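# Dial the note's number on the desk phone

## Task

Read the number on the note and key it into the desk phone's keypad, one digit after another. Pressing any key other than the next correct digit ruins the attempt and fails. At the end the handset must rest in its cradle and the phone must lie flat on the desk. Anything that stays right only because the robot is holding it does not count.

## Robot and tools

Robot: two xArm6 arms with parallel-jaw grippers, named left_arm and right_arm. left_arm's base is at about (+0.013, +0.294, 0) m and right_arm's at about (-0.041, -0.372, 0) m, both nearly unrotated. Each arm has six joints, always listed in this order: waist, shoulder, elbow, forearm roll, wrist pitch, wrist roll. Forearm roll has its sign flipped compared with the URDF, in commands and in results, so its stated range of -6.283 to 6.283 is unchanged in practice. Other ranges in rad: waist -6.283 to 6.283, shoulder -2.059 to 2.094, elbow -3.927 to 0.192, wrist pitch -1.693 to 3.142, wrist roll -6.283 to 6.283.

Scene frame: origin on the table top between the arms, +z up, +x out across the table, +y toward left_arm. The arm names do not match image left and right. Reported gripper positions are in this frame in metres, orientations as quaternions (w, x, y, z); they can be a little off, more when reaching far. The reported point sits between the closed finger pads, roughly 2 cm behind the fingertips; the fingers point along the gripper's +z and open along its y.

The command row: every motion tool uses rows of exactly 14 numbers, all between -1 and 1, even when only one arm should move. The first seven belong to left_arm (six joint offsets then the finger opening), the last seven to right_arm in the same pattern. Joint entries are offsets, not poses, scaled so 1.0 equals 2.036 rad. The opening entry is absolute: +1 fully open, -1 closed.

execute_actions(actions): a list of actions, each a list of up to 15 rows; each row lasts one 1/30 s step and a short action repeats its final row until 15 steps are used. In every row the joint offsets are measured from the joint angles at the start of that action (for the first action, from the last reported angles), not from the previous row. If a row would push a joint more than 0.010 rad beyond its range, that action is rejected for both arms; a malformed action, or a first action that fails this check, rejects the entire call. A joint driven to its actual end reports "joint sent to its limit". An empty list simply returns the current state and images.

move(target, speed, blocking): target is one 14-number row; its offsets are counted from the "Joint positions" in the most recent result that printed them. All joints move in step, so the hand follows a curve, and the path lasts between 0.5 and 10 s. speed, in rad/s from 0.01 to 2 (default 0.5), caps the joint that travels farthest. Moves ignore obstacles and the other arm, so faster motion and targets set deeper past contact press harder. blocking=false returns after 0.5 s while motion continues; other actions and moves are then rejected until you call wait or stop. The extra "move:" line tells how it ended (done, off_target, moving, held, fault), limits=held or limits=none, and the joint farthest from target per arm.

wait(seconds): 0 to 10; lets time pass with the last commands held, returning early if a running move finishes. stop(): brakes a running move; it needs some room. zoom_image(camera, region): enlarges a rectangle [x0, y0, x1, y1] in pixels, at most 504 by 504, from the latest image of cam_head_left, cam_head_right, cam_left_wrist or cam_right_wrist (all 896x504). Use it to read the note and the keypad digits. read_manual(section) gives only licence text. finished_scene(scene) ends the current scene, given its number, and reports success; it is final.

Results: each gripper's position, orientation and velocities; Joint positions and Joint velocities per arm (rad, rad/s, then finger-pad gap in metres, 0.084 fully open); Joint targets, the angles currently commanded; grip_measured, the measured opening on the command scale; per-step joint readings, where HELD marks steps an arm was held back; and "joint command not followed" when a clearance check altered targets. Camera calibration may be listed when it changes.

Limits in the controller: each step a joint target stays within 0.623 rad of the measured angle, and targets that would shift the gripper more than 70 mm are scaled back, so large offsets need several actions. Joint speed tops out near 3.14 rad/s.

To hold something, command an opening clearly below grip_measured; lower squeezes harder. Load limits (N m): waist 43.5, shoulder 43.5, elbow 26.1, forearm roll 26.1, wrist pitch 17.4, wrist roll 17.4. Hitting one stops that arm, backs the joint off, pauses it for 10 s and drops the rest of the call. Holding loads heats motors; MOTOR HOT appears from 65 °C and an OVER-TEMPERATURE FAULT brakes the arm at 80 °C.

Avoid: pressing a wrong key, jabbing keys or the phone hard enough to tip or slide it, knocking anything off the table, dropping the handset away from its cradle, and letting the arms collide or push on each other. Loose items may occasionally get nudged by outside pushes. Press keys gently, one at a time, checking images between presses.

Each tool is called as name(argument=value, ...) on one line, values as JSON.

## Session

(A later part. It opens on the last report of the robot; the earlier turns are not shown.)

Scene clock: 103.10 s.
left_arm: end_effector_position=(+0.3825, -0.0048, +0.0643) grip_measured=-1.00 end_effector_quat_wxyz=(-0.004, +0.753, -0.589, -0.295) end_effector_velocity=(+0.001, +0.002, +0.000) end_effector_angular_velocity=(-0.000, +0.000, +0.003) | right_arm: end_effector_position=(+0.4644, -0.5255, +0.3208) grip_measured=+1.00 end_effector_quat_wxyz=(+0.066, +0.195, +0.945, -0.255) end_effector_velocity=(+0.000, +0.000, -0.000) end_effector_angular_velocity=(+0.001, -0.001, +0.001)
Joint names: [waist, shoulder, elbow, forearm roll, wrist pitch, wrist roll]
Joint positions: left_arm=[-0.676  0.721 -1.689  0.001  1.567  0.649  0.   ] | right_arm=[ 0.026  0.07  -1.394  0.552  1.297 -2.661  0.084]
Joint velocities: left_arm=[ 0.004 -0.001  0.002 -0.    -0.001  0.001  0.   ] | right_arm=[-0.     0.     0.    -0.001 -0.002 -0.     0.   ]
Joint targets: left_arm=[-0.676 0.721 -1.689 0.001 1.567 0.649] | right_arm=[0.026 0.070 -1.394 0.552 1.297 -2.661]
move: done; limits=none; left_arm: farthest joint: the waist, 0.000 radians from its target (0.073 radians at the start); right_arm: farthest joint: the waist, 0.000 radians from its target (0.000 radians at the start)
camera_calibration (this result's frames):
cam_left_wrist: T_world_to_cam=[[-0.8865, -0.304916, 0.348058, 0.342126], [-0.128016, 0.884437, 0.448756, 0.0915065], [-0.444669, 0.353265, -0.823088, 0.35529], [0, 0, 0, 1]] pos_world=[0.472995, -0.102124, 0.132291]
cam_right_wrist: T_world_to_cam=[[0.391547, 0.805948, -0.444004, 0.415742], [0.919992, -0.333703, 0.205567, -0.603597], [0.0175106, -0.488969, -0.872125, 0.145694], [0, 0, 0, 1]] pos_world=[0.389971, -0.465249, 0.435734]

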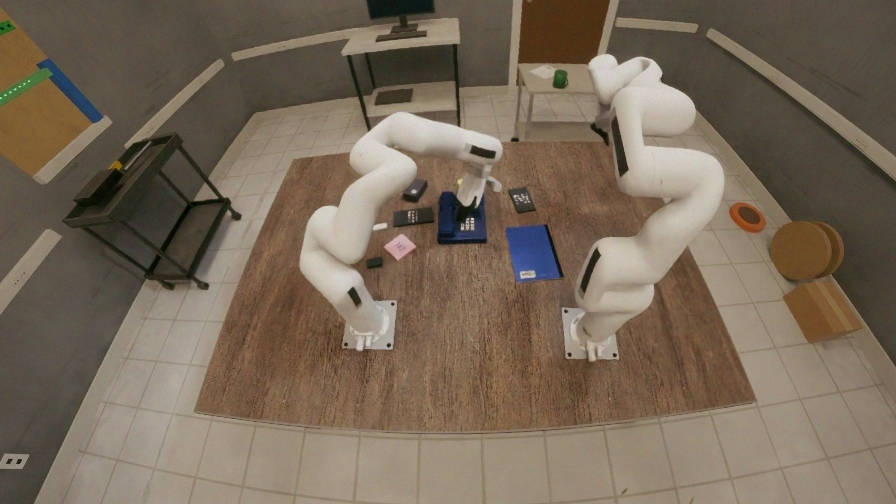

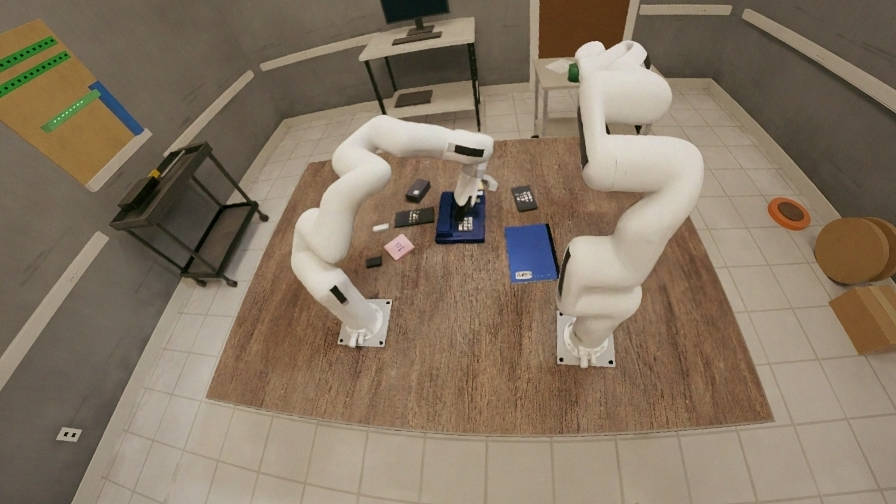

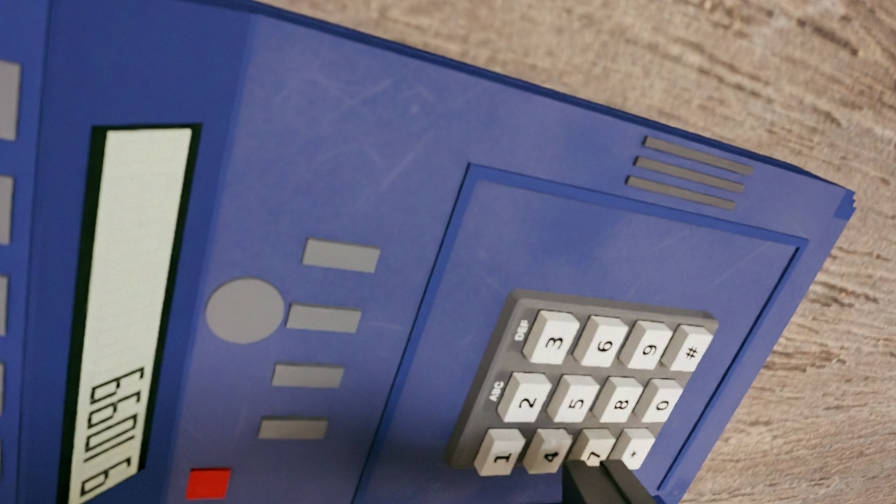

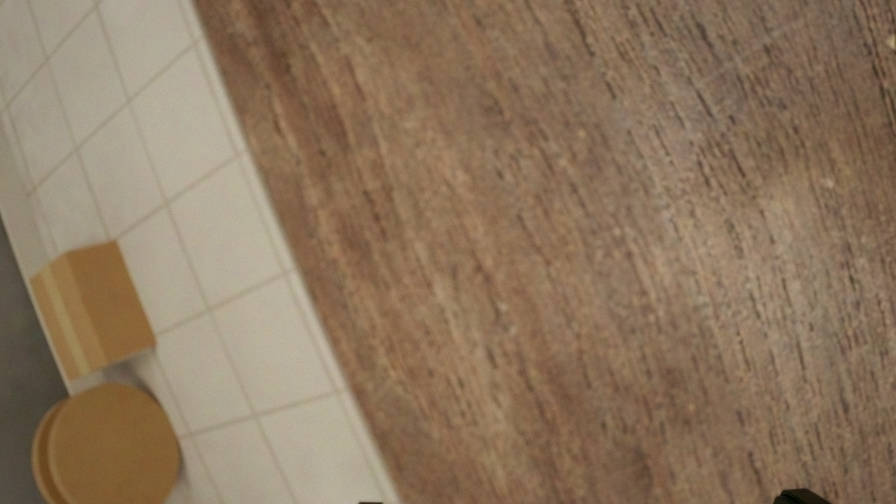

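move(target=[0.0008,0.0055,0.002,0,-0.0075,0,-1,0,0,0,0,0,0,1], speed=0.025)

move(target=[0,-0.0053,-0.0019,0,0.0072,0,-1,0,0,0,0,0,0,1], speed=0.05)

move(target=[-0.0341,-0.0199,0.0338,0,-0.0139,0,-1,0,0,0,0,0,0,1], speed=0.15)

Scene clock: 107.80 s.
left_arm: end_effector_position=(+0.3829, -0.0042, +0.0570) grip_measured=-1.00 end_effector_quat_wxyz=(-0.003, +0.753, -0.588, -0.295) end_effector_velocity=(+0.001, +0.001, -0.001) end_effector_angular_velocity=(+0.002, -0.001, +0.001) | right_arm: end_effector_position=(+0.4644, -0.5255, +0.3208) grip_measured=+1.00 end_effector_quat_wxyz=(+0.066, +0.195, +0.945, -0.255) end_effector_velocity=(-0.000, -0.000, +0.000) end_effector_angular_velocity=(-0.001, +0.001, +0.000)
Joint names: [waist, shoulder, elbow, forearm roll, wrist pitch, wrist roll]
Joint positions: left_arm=[-0.675  0.732 -1.685  0.001  1.552  0.649  0.   ] | right_arm=[ 0.026  0.07  -1.394  0.552  1.297 -2.661  0.084]
Joint velocities: left_arm=[ 0.001  0.002  0.001 -0.002 -0.002 -0.001  0.   ] | right_arm=[-0.     0.    -0.     0.001  0.001 -0.     0.   ]
Joint targets: left_arm=[-0.675 0.733 -1.685 0.001 1.551 0.649] | right_arm=[0.026 0.070 -1.394 0.552 1.297 -2.661]
move: done; limits=none; left_arm: farthest joint: the waist, 0.000 radians from its target (0.001 radians at the start); right_arm: farthest joint: the waist, 0.000 radians from its target (0.000 radians at the start)
camera_calibration (this result's frames):
cam_left_wrist: T_world_to_cam=[[-0.88606, -0.306282, 0.347978, 0.345086], [-0.129492, 0.884297, 0.44861, 0.0949167], [-0.445117, 0.352436, -0.823201, 0.349466], [0, 0, 0, 1]] pos_world=[0.473611, -0.101405, 0.125018]
cam_right_wrist: T_world_to_cam=[[0.391547, 0.805948, -0.444004, 0.415742], [0.919992, -0.333703, 0.205567, -0.603597], [0.0175107, -0.488969, -0.872125, 0.145694], [0, 0, 0, 1]] pos_world=[0.389971, -0.465249, 0.435734]

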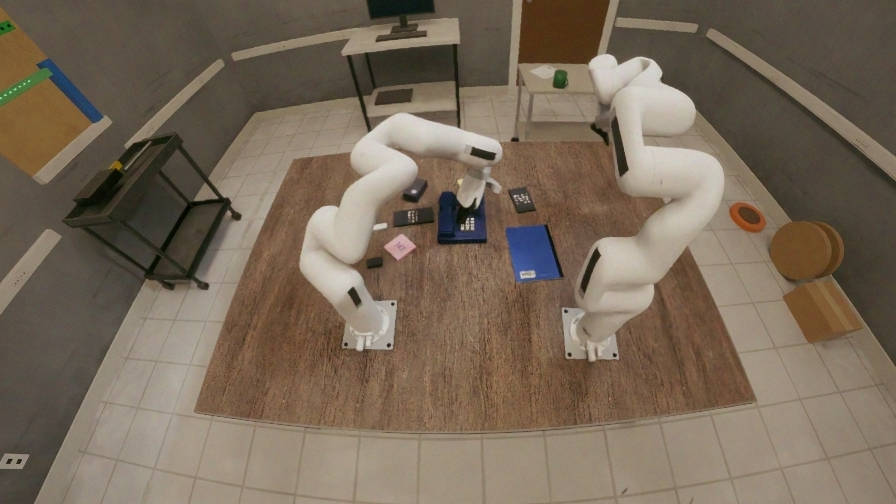

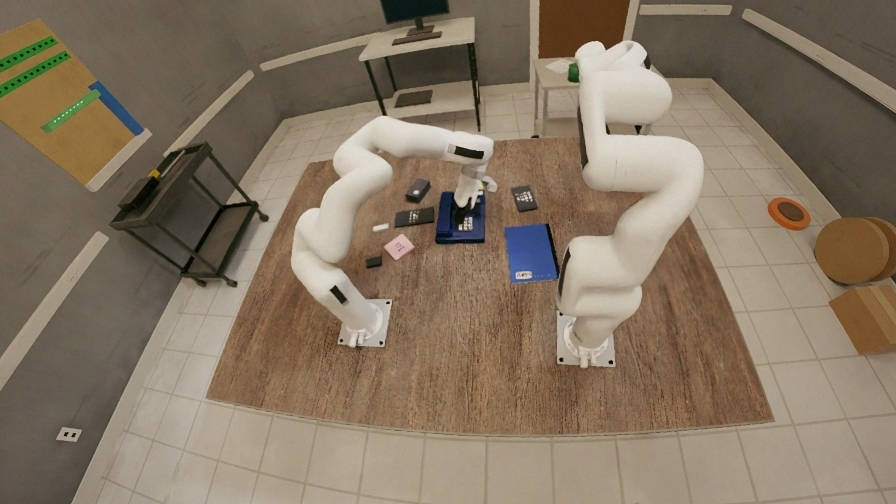

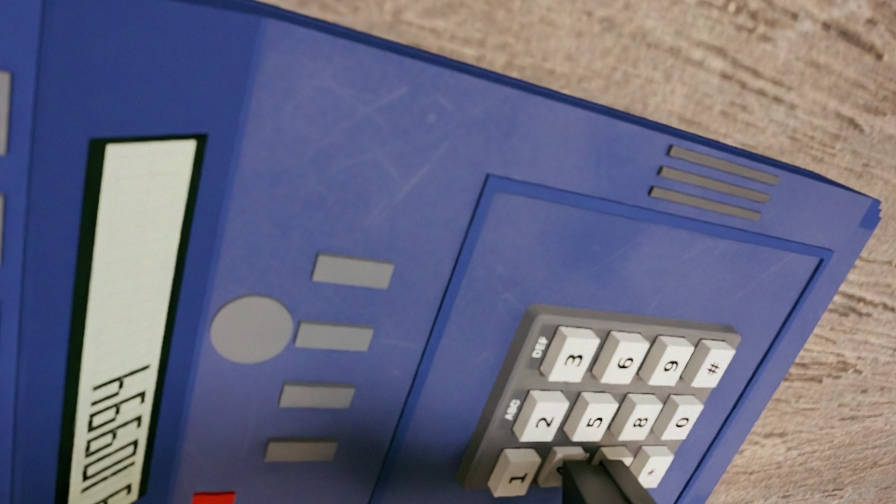

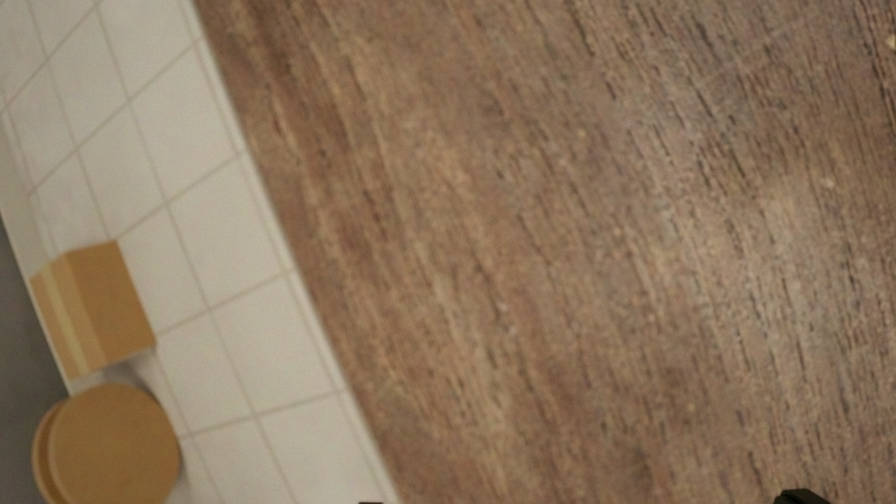

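Scene clock: 108.60 s.
left_arm: end_effector_position=(+0.3829, -0.0042, +0.0641) grip_measured=-1.00 end_effector_quat_wxyz=(-0.003, +0.753, -0.588, -0.295) end_effector_velocity=(+0.000, +0.000, +0.001) end_effector_angular_velocity=(+0.002, -0.001, +0.001) | right_arm: end_effector_position=(+0.4644, -0.5255, +0.3208) grip_measured=+1.00 end_effector_quat_wxyz=(+0.066, +0.195, +0.945, -0.255) end_effector_velocity=(-0.000, -0.000, -0.000) end_effector_angular_velocity=(-0.001, +0.001, -0.000)
Joint names: [waist, shoulder, elbow, forearm roll, wrist pitch, wrist roll]
Joint positions: left_arm=[-0.675  0.722 -1.689  0.001  1.566  0.649  0.   ] | right_arm=[ 0.026  0.07  -1.394  0.552  1.297 -2.661  0.084]
Joint velocities: left_arm=[ 0.    -0.001 -0.001 -0.001  0.002 -0.002  0.   ] | right_arm=[ 0.     0.001 -0.     0.001  0.001  0.     0.   ]
Joint targets: left_arm=[-0.675 0.722 -1.689 0.001 1.566 0.649] | right_arm=[0.026 0.070 -1.394 0.552 1.297 -2.661]
move: done; limits=none; left_arm: farthest joint: the shoulder, 0.001 radians from its target (0.011 radians at the start); right_arm: farthest joint: the waist, 0.000 radians from its target (0.000 radians at the start)
camera_calibration (this result's frames):
cam_left_wrist: T_world_to_cam=[[-0.886024, -0.306301, 0.348054, 0.3426], [-0.12943, 0.88426, 0.4487, 0.0917019], [-0.445207, 0.35251, -0.82312, 0.355331], [0, 0, 0, 1]] pos_world=[0.473617, -0.101407, 0.13209]
cam_right_wrist: T_world_to_cam=[[0.391547, 0.805948, -0.444004, 0.415742], [0.919991, -0.333703, 0.205567, -0.603597], [0.0175106, -0.488969, -0.872125, 0.145694], [0, 0, 0, 1]] pos_world=[0.389971, -0.465249, 0.435734]

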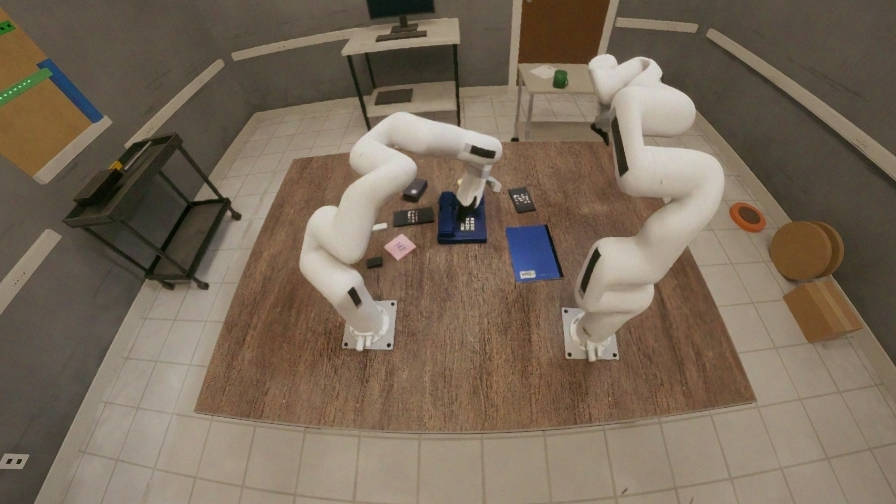

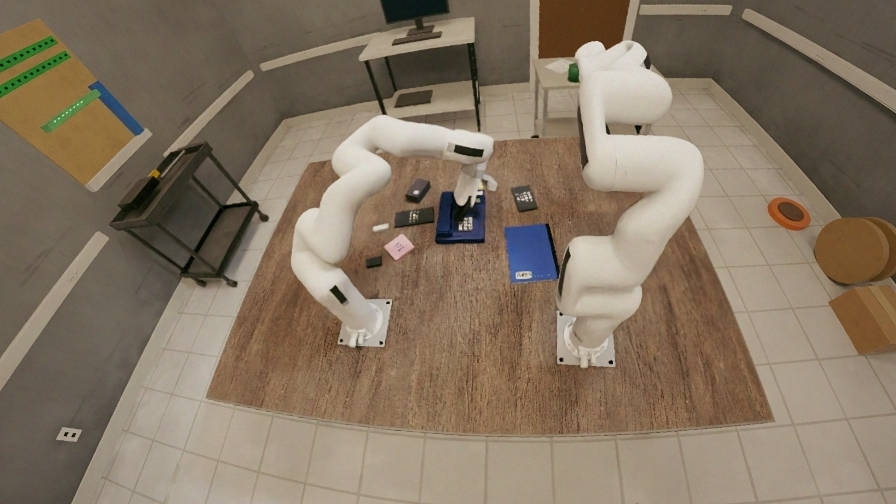

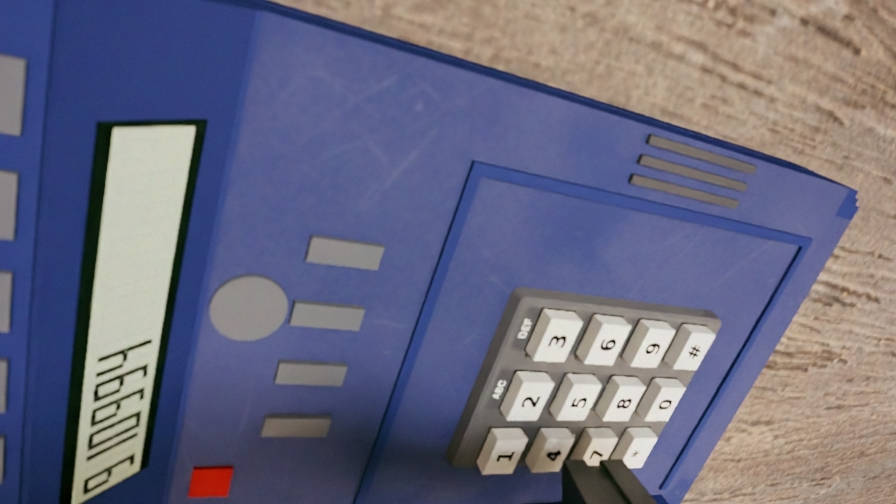

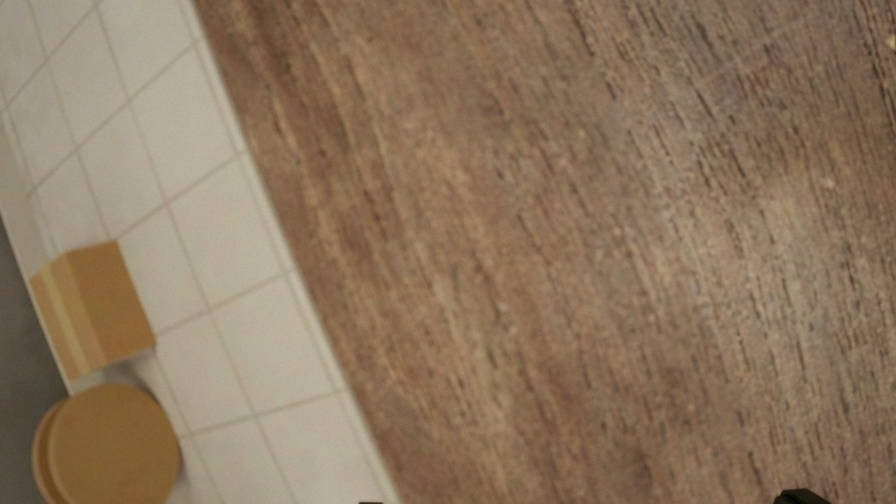

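Scene clock: 109.53 s.
left_arm: end_effector_position=(+0.3533, -0.0214, +0.0640) grip_measured=-1.00 end_effector_quat_wxyz=(-0.014, +0.732, -0.614, -0.295) end_effector_velocity=(-0.001, -0.001, -0.000) end_effector_angular_velocity=(-0.000, +0.000, -0.003) | right_arm: end_effector_position=(+0.4644, -0.5255, +0.3208) grip_measured=+1.00 end_effector_quat_wxyz=(+0.066, +0.195, +0.945, -0.255) end_effector_velocity=(-0.000, -0.000, -0.000) end_effector_angular_velocity=(+0.000, +0.001, -0.001)
Joint names: [waist, shoulder, elbow, forearm roll, wrist pitch, wrist roll]
Joint positions: left_arm=[-0.744  0.681 -1.62   0.001  1.538  0.649  0.   ] | right_arm=[ 0.026  0.07  -1.394  0.552  1.297 -2.661  0.084]
Joint velocities: left_arm=[-0.003 -0.001  0.003  0.001 -0.002 -0.     0.   ] | right_arm=[-0.     0.     0.    -0.     0.001 -0.     0.   ]
Joint targets: left_arm=[-0.744 0.681 -1.620 0.001 1.538 0.649] | right_arm=[0.026 0.070 -1.394 0.552 1.297 -2.661]
move: done; limits=none; left_arm: farthest joint: the waist, 0.001 radians from its target (0.070 radians at the start); right_arm: farthest joint: the waist, 0.000 radians from its target (0.000 radians at the start)
camera_calibration (this result's frames):
cam_left_wrist: T_world_to_cam=[[-0.905025, -0.244566, 0.34802, 0.319169], [-0.0682388, 0.891061, 0.448725, 0.0816411], [-0.41985, 0.382359, -0.823121, 0.339813], [0, 0, 0, 1]] pos_world=[0.437098, -0.12462, 0.131996]
cam_right_wrist: T_world_to_cam=[[0.391547, 0.805948, -0.444004, 0.415742], [0.919991, -0.333703, 0.205567, -0.603597], [0.0175105, -0.488969, -0.872125, 0.145694], [0, 0, 0, 1]] pos_world=[0.389971, -0.465249, 0.435734]

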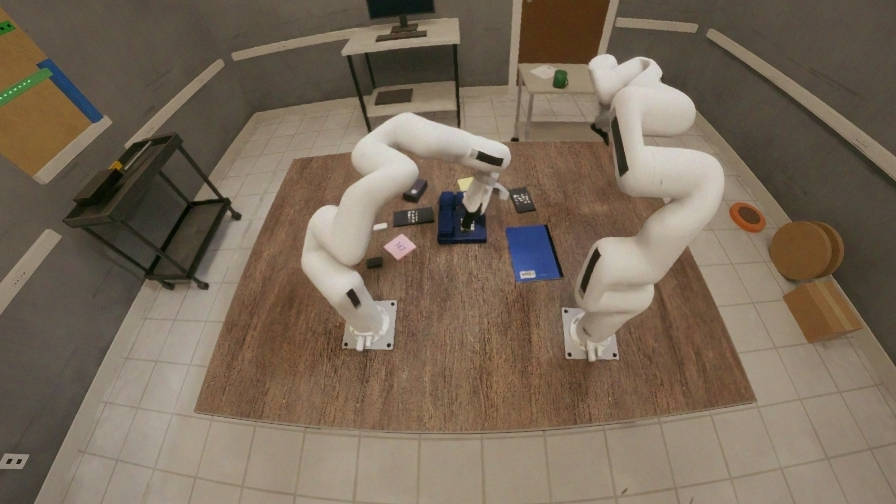

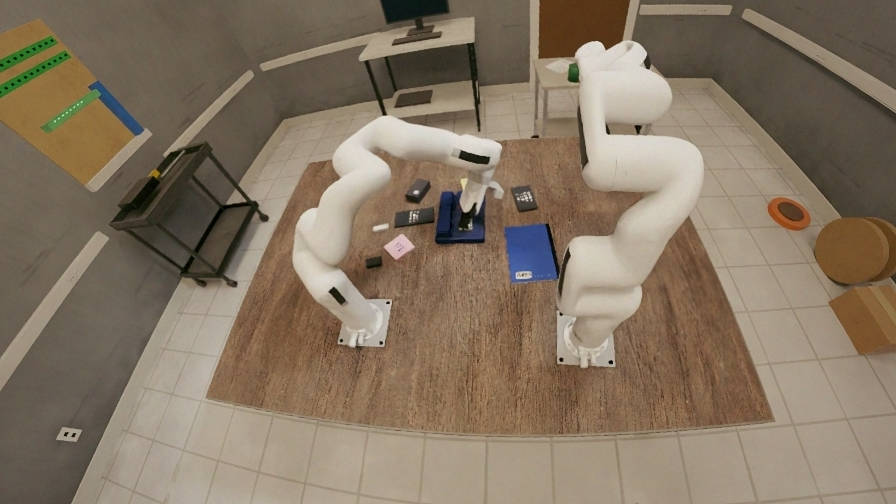

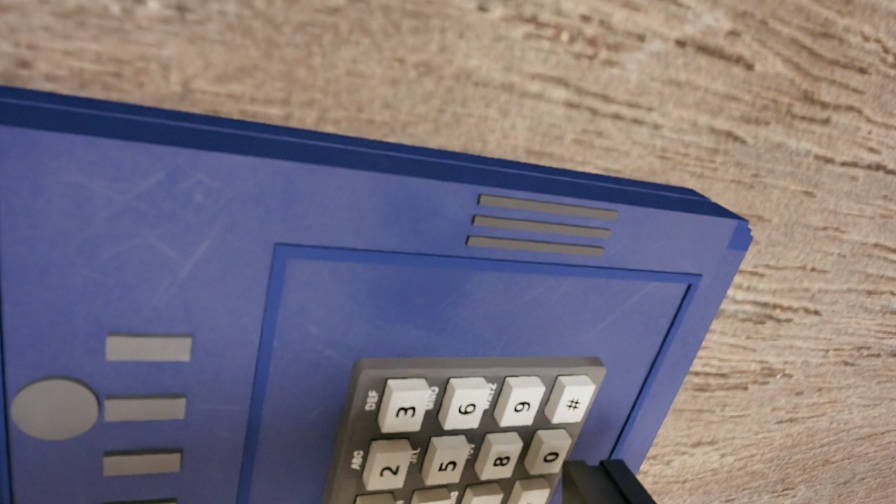

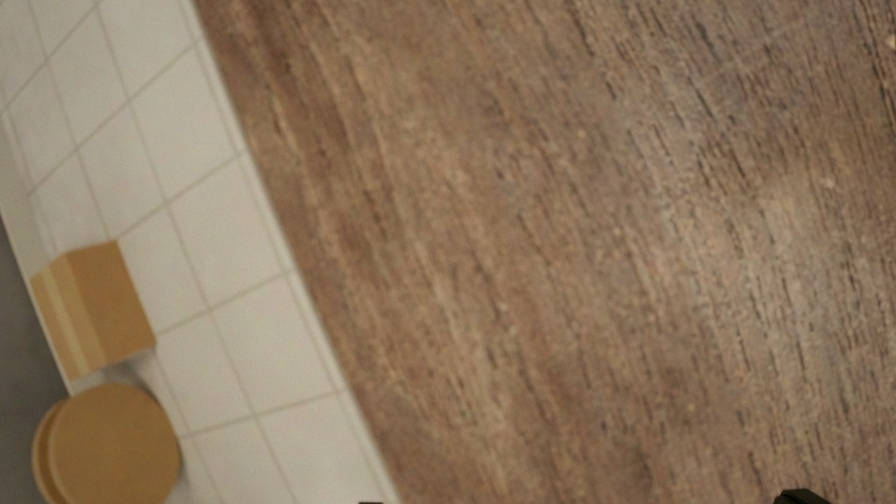

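move(target=[0,0.0056,0.0018,0,-0.0074,0,-1,0,0,0,0,0,0,1], speed=0.025)

move(target=[0,-0.0056,-0.0018,0,0.0074,0,-1,0,0,0,0,0,0,1], speed=0.05)

move(target=[0.043,0.0419,-0.0712,0,0.0293,0,-1,0,0,0,0,0,0,1], speed=0.2)

Scene clock: 113.43 s.
left_arm: end_effector_position=(+0.3533, -0.0214, +0.0568) grip_measured=-1.00 end_effector_quat_wxyz=(-0.014, +0.732, -0.614, -0.295) end_effector_velocity=(-0.001, -0.000, -0.001) end_effector_angular_velocity=(+0.000, +0.001, -0.001) | right_arm: end_effector_position=(+0.4644, -0.5255, +0.3208) grip_measured=+1.00 end_effector_quat_wxyz=(+0.066, +0.195, +0.945, -0.255) end_effector_velocity=(+0.000, +0.000, +0.001) end_effector_angular_velocity=(-0.001, -0.002, +0.001)
Joint names: [waist, shoulder, elbow, forearm roll, wrist pitch, wrist roll]
Joint positions: left_arm=[-0.744  0.693 -1.617  0.001  1.523  0.649  0.   ] | right_arm=[ 0.026  0.07  -1.394  0.552  1.297 -2.661  0.084]
Joint velocities: left_arm=[-0.001  0.002  0.002  0.    -0.003  0.     0.   ] | right_arm=[ 0.001 -0.002 -0.     0.001 -0.    -0.    -0.   ]
Joint targets: left_arm=[-0.744 0.693 -1.617 0.001 1.523 0.649] | right_arm=[0.026 0.070 -1.394 0.552 1.297 -2.661]
move: done; limits=none; left_arm: farthest joint: the elbow, 0.001 radians from its target (0.004 radians at the start); right_arm: farthest joint: the waist, 0.000 radians from its target (0.000 radians at the start)
camera_calibration (this result's frames):
cam_left_wrist: T_world_to_cam=[[-0.905065, -0.244514, 0.347952, 0.321671], [-0.0682779, 0.891116, 0.448609, 0.0849047], [-0.419757, 0.382263, -0.823212, 0.333913], [0, 0, 0, 1]] pos_world=[0.437093, -0.12465, 0.124866]
cam_right_wrist: T_world_to_cam=[[0.391547, 0.805948, -0.444004, 0.415742], [0.919992, -0.333703, 0.205567, -0.603597], [0.0175107, -0.488969, -0.872125, 0.145694], [0, 0, 0, 1]] pos_world=[0.389971, -0.465249, 0.435734]

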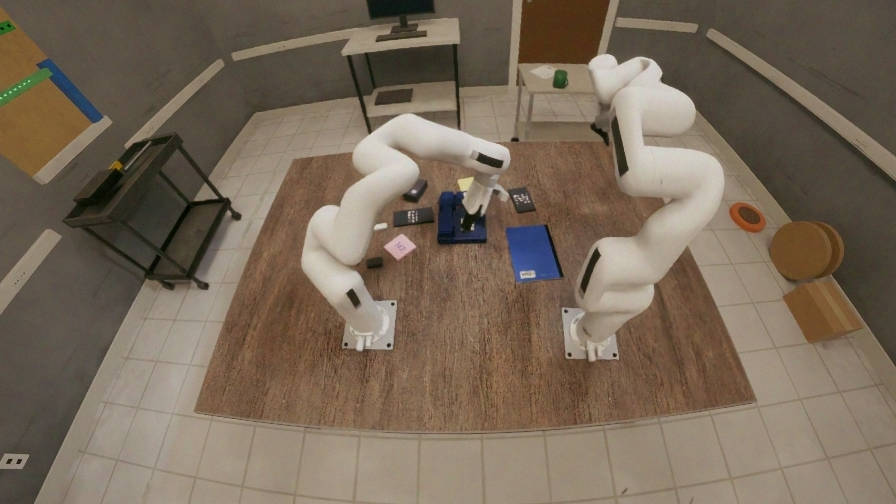

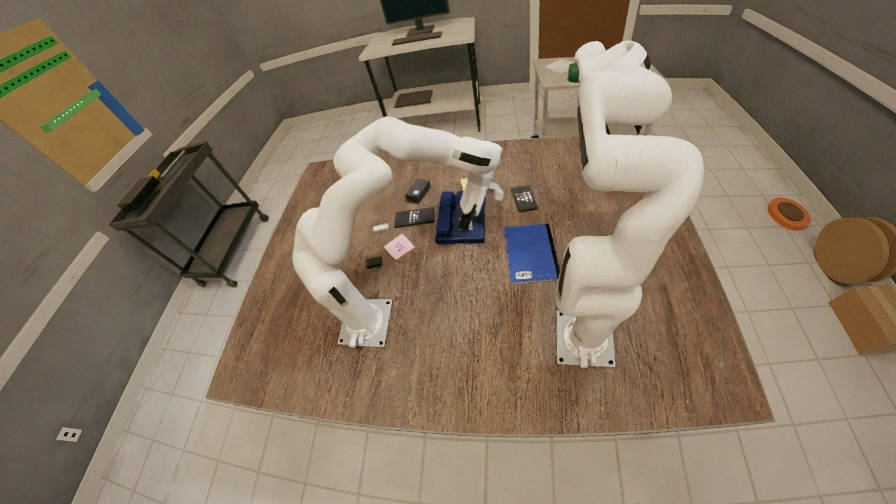

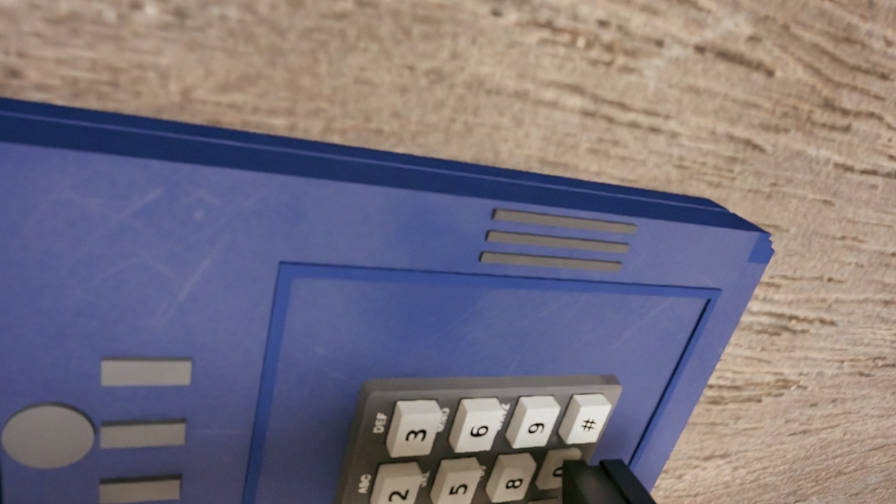

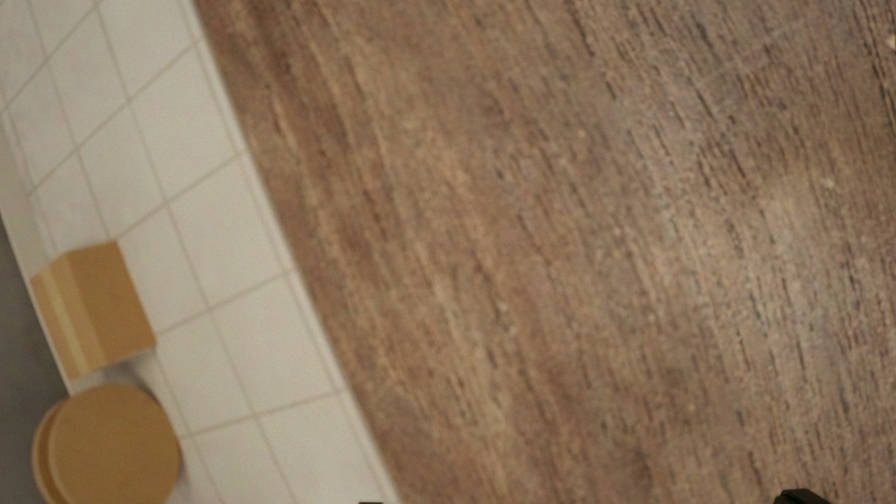

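Scene clock: 114.23 s.
left_arm: end_effector_position=(+0.3533, -0.0214, +0.0640) grip_measured=-1.00 end_effector_quat_wxyz=(-0.014, +0.732, -0.614, -0.295) end_effector_velocity=(-0.000, -0.000, +0.001) end_effector_angular_velocity=(+0.000, +0.001, -0.001) | right_arm: end_effector_position=(+0.4644, -0.5255, +0.3208) grip_measured=+1.00 end_effector_quat_wxyz=(+0.066, +0.195, +0.945, -0.255) end_effector_velocity=(+0.000, +0.000, +0.000) end_effector_angular_velocity=(+0.000, -0.001, -0.000)
Joint names: [waist, shoulder, elbow, forearm roll, wrist pitch, wrist roll]
Joint positions: left_arm=[-0.744  0.681 -1.621  0.001  1.538  0.649  0.   ] | right_arm=[ 0.026  0.07  -1.394  0.552  1.297 -2.661  0.084]
Joint velocities: left_arm=[-0.    -0.001 -0.     0.     0.002  0.001  0.   ] | right_arm=[-0.    -0.001  0.    -0.    -0.001  0.    -0.   ]
Joint targets: left_arm=[-0.744 0.681 -1.621 0.001 1.538 0.649] | right_arm=[0.026 0.070 -1.394 0.552 1.297 -2.661]
move: done; limits=none; left_arm: farthest joint: the waist, 0.000 radians from its target (0.000 radians at the start); right_arm: farthest joint: the waist, 0.000 radians from its target (0.000 radians at the start)
camera_calibration (this result's frames):
cam_left_wrist: T_world_to_cam=[[-0.905031, -0.244533, 0.348028, 0.319131], [-0.0682183, 0.891078, 0.448695, 0.0816222], [-0.41984, 0.382341, -0.823134, 0.339872], [0, 0, 0, 1]] pos_world=[0.437083, -0.12464, 0.13207]
cam_right_wrist: T_world_to_cam=[[0.391547, 0.805948, -0.444004, 0.415742], [0.919991, -0.333703, 0.205567, -0.603597], [0.0175108, -0.488969, -0.872125, 0.145694], [0, 0, 0, 1]] pos_world=[0.389971, -0.465249, 0.435734]

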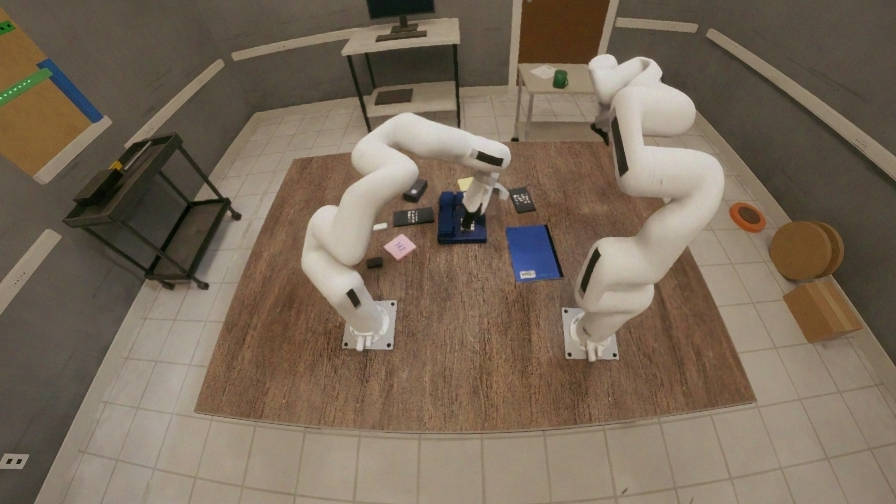

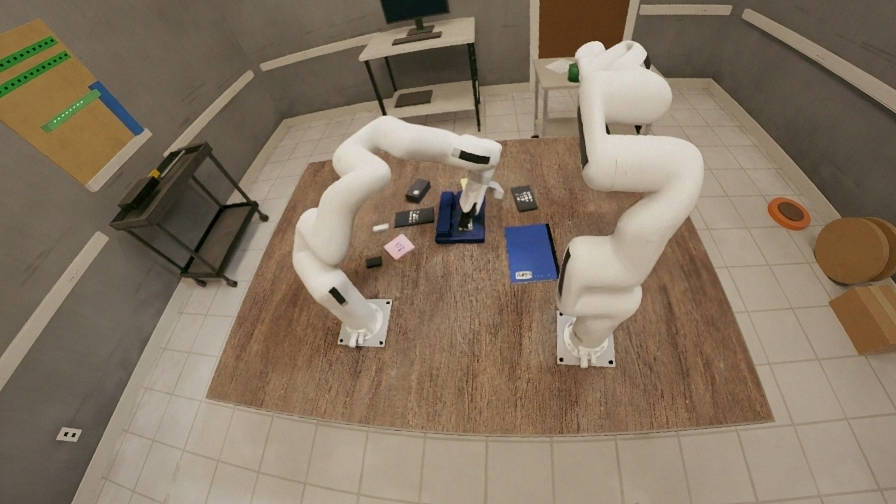

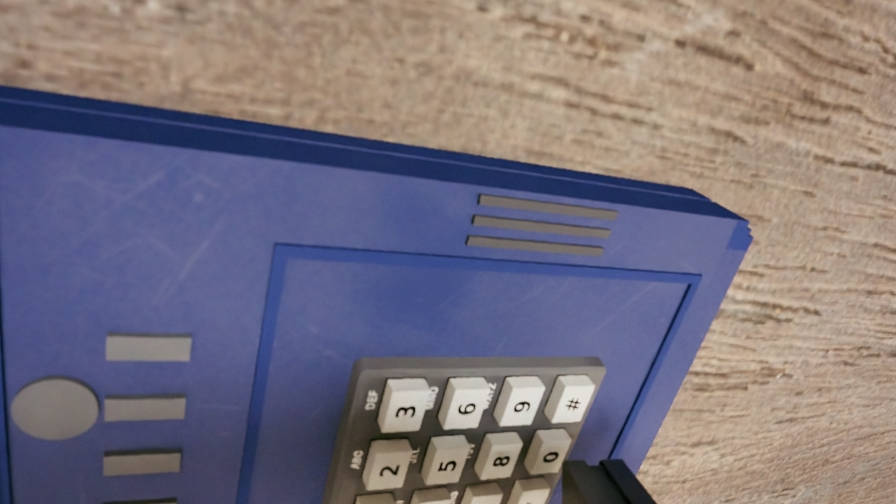

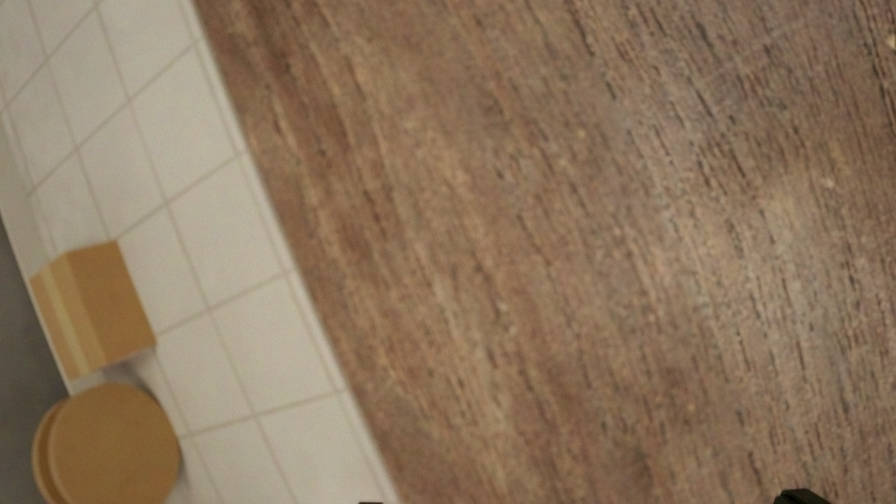

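Scene clock: 115.47 s.
left_arm: end_effector_position=(+0.3975, -0.0045, +0.0640) grip_measured=-1.00 end_effector_quat_wxyz=(-0.001, +0.758, -0.581, -0.295) end_effector_velocity=(+0.001, +0.001, -0.000) end_effector_angular_velocity=(+0.002, -0.000, +0.003) | right_arm: end_effector_position=(+0.4644, -0.5255, +0.3208) grip_measured=+1.00 end_effector_quat_wxyz=(+0.066, +0.195, +0.945, -0.255) end_effector_velocity=(+0.000, +0.000, +0.000) end_effector_angular_velocity=(+0.001, -0.002, -0.000)
Joint names: [waist, shoulder, elbow, forearm roll, wrist pitch, wrist roll]
Joint positions: left_arm=[-0.656  0.766 -1.765  0.001  1.598  0.649  0.   ] | right_arm=[ 0.026  0.07  -1.394  0.552  1.297 -2.661  0.084]
Joint velocities: left_arm=[ 0.003  0.002 -0.002 -0.001  0.002 -0.001  0.   ] | right_arm=[ 0.    -0.001  0.    -0.001 -0.001  0.001 -0.   ]
Joint targets: left_arm=[-0.656 0.767 -1.765 0.001 1.598 0.649] | right_arm=[0.026 0.070 -1.394 0.552 1.297 -2.661]
move: done; limits=none; left_arm: farthest joint: the elbow, 0.001 radians from its target (0.145 radians at the start); right_arm: farthest joint: the waist, 0.000 radians from its target (0.000 radians at the start)
camera_calibration (this result's frames):
cam_left_wrist: T_world_to_cam=[[-0.880302, -0.322359, 0.348071, 0.353091], [-0.145503, 0.881782, 0.448654, 0.100309], [-0.45155, 0.344305, -0.823138, 0.364424], [0, 0, 0, 1]] pos_world=[0.489977, -0.100101, 0.132067]
cam_right_wrist: T_world_to_cam=[[0.391547, 0.805948, -0.444004, 0.415742], [0.919991, -0.333703, 0.205567, -0.603597], [0.0175109, -0.488969, -0.872125, 0.145694], [0, 0, 0, 1]] pos_world=[0.389971, -0.465249, 0.435734]

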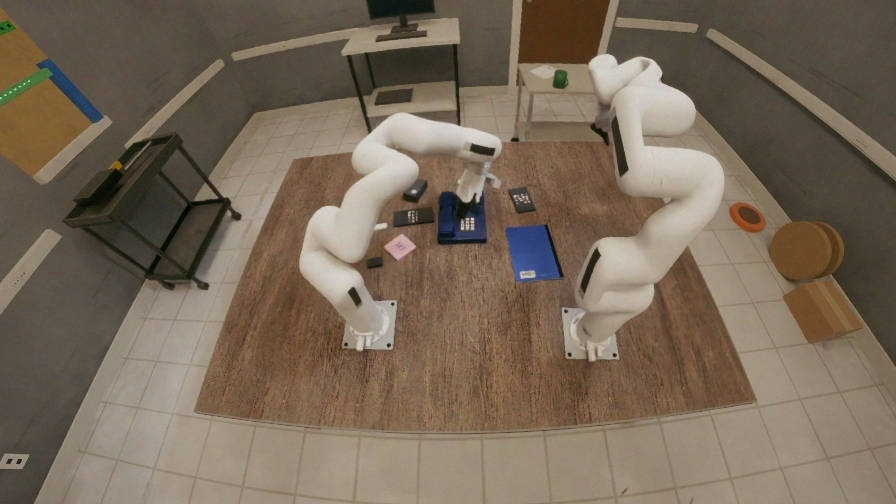

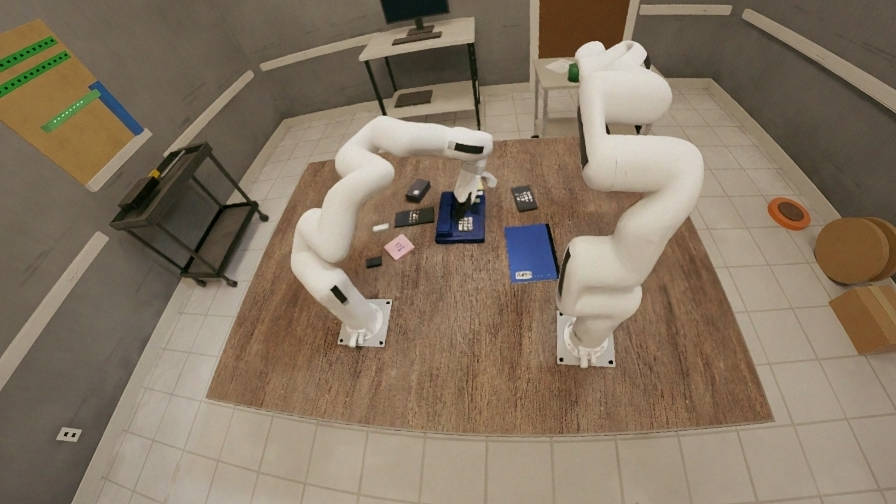

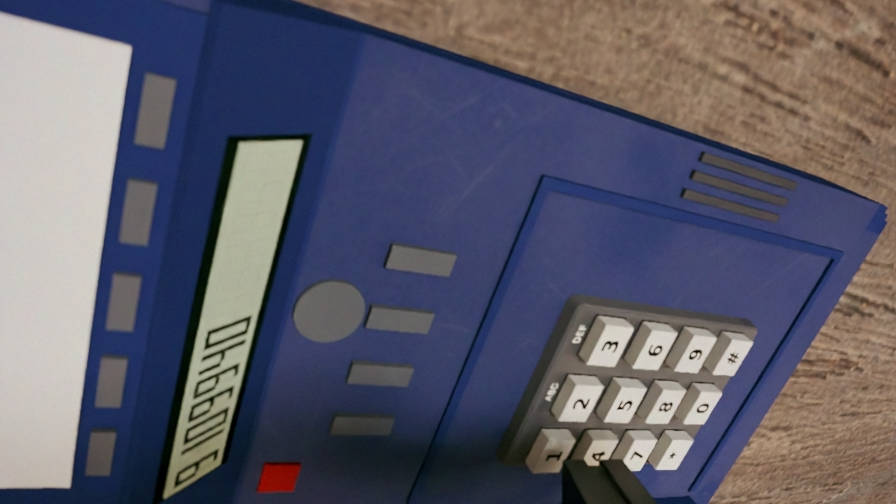

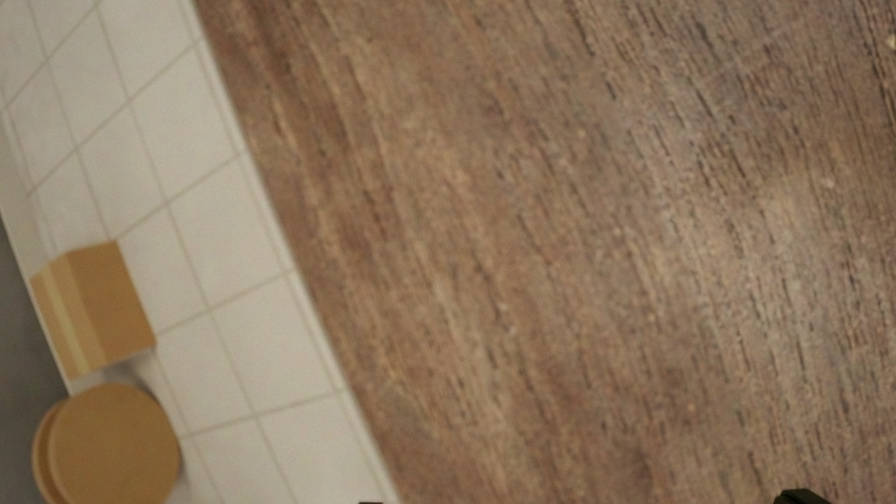

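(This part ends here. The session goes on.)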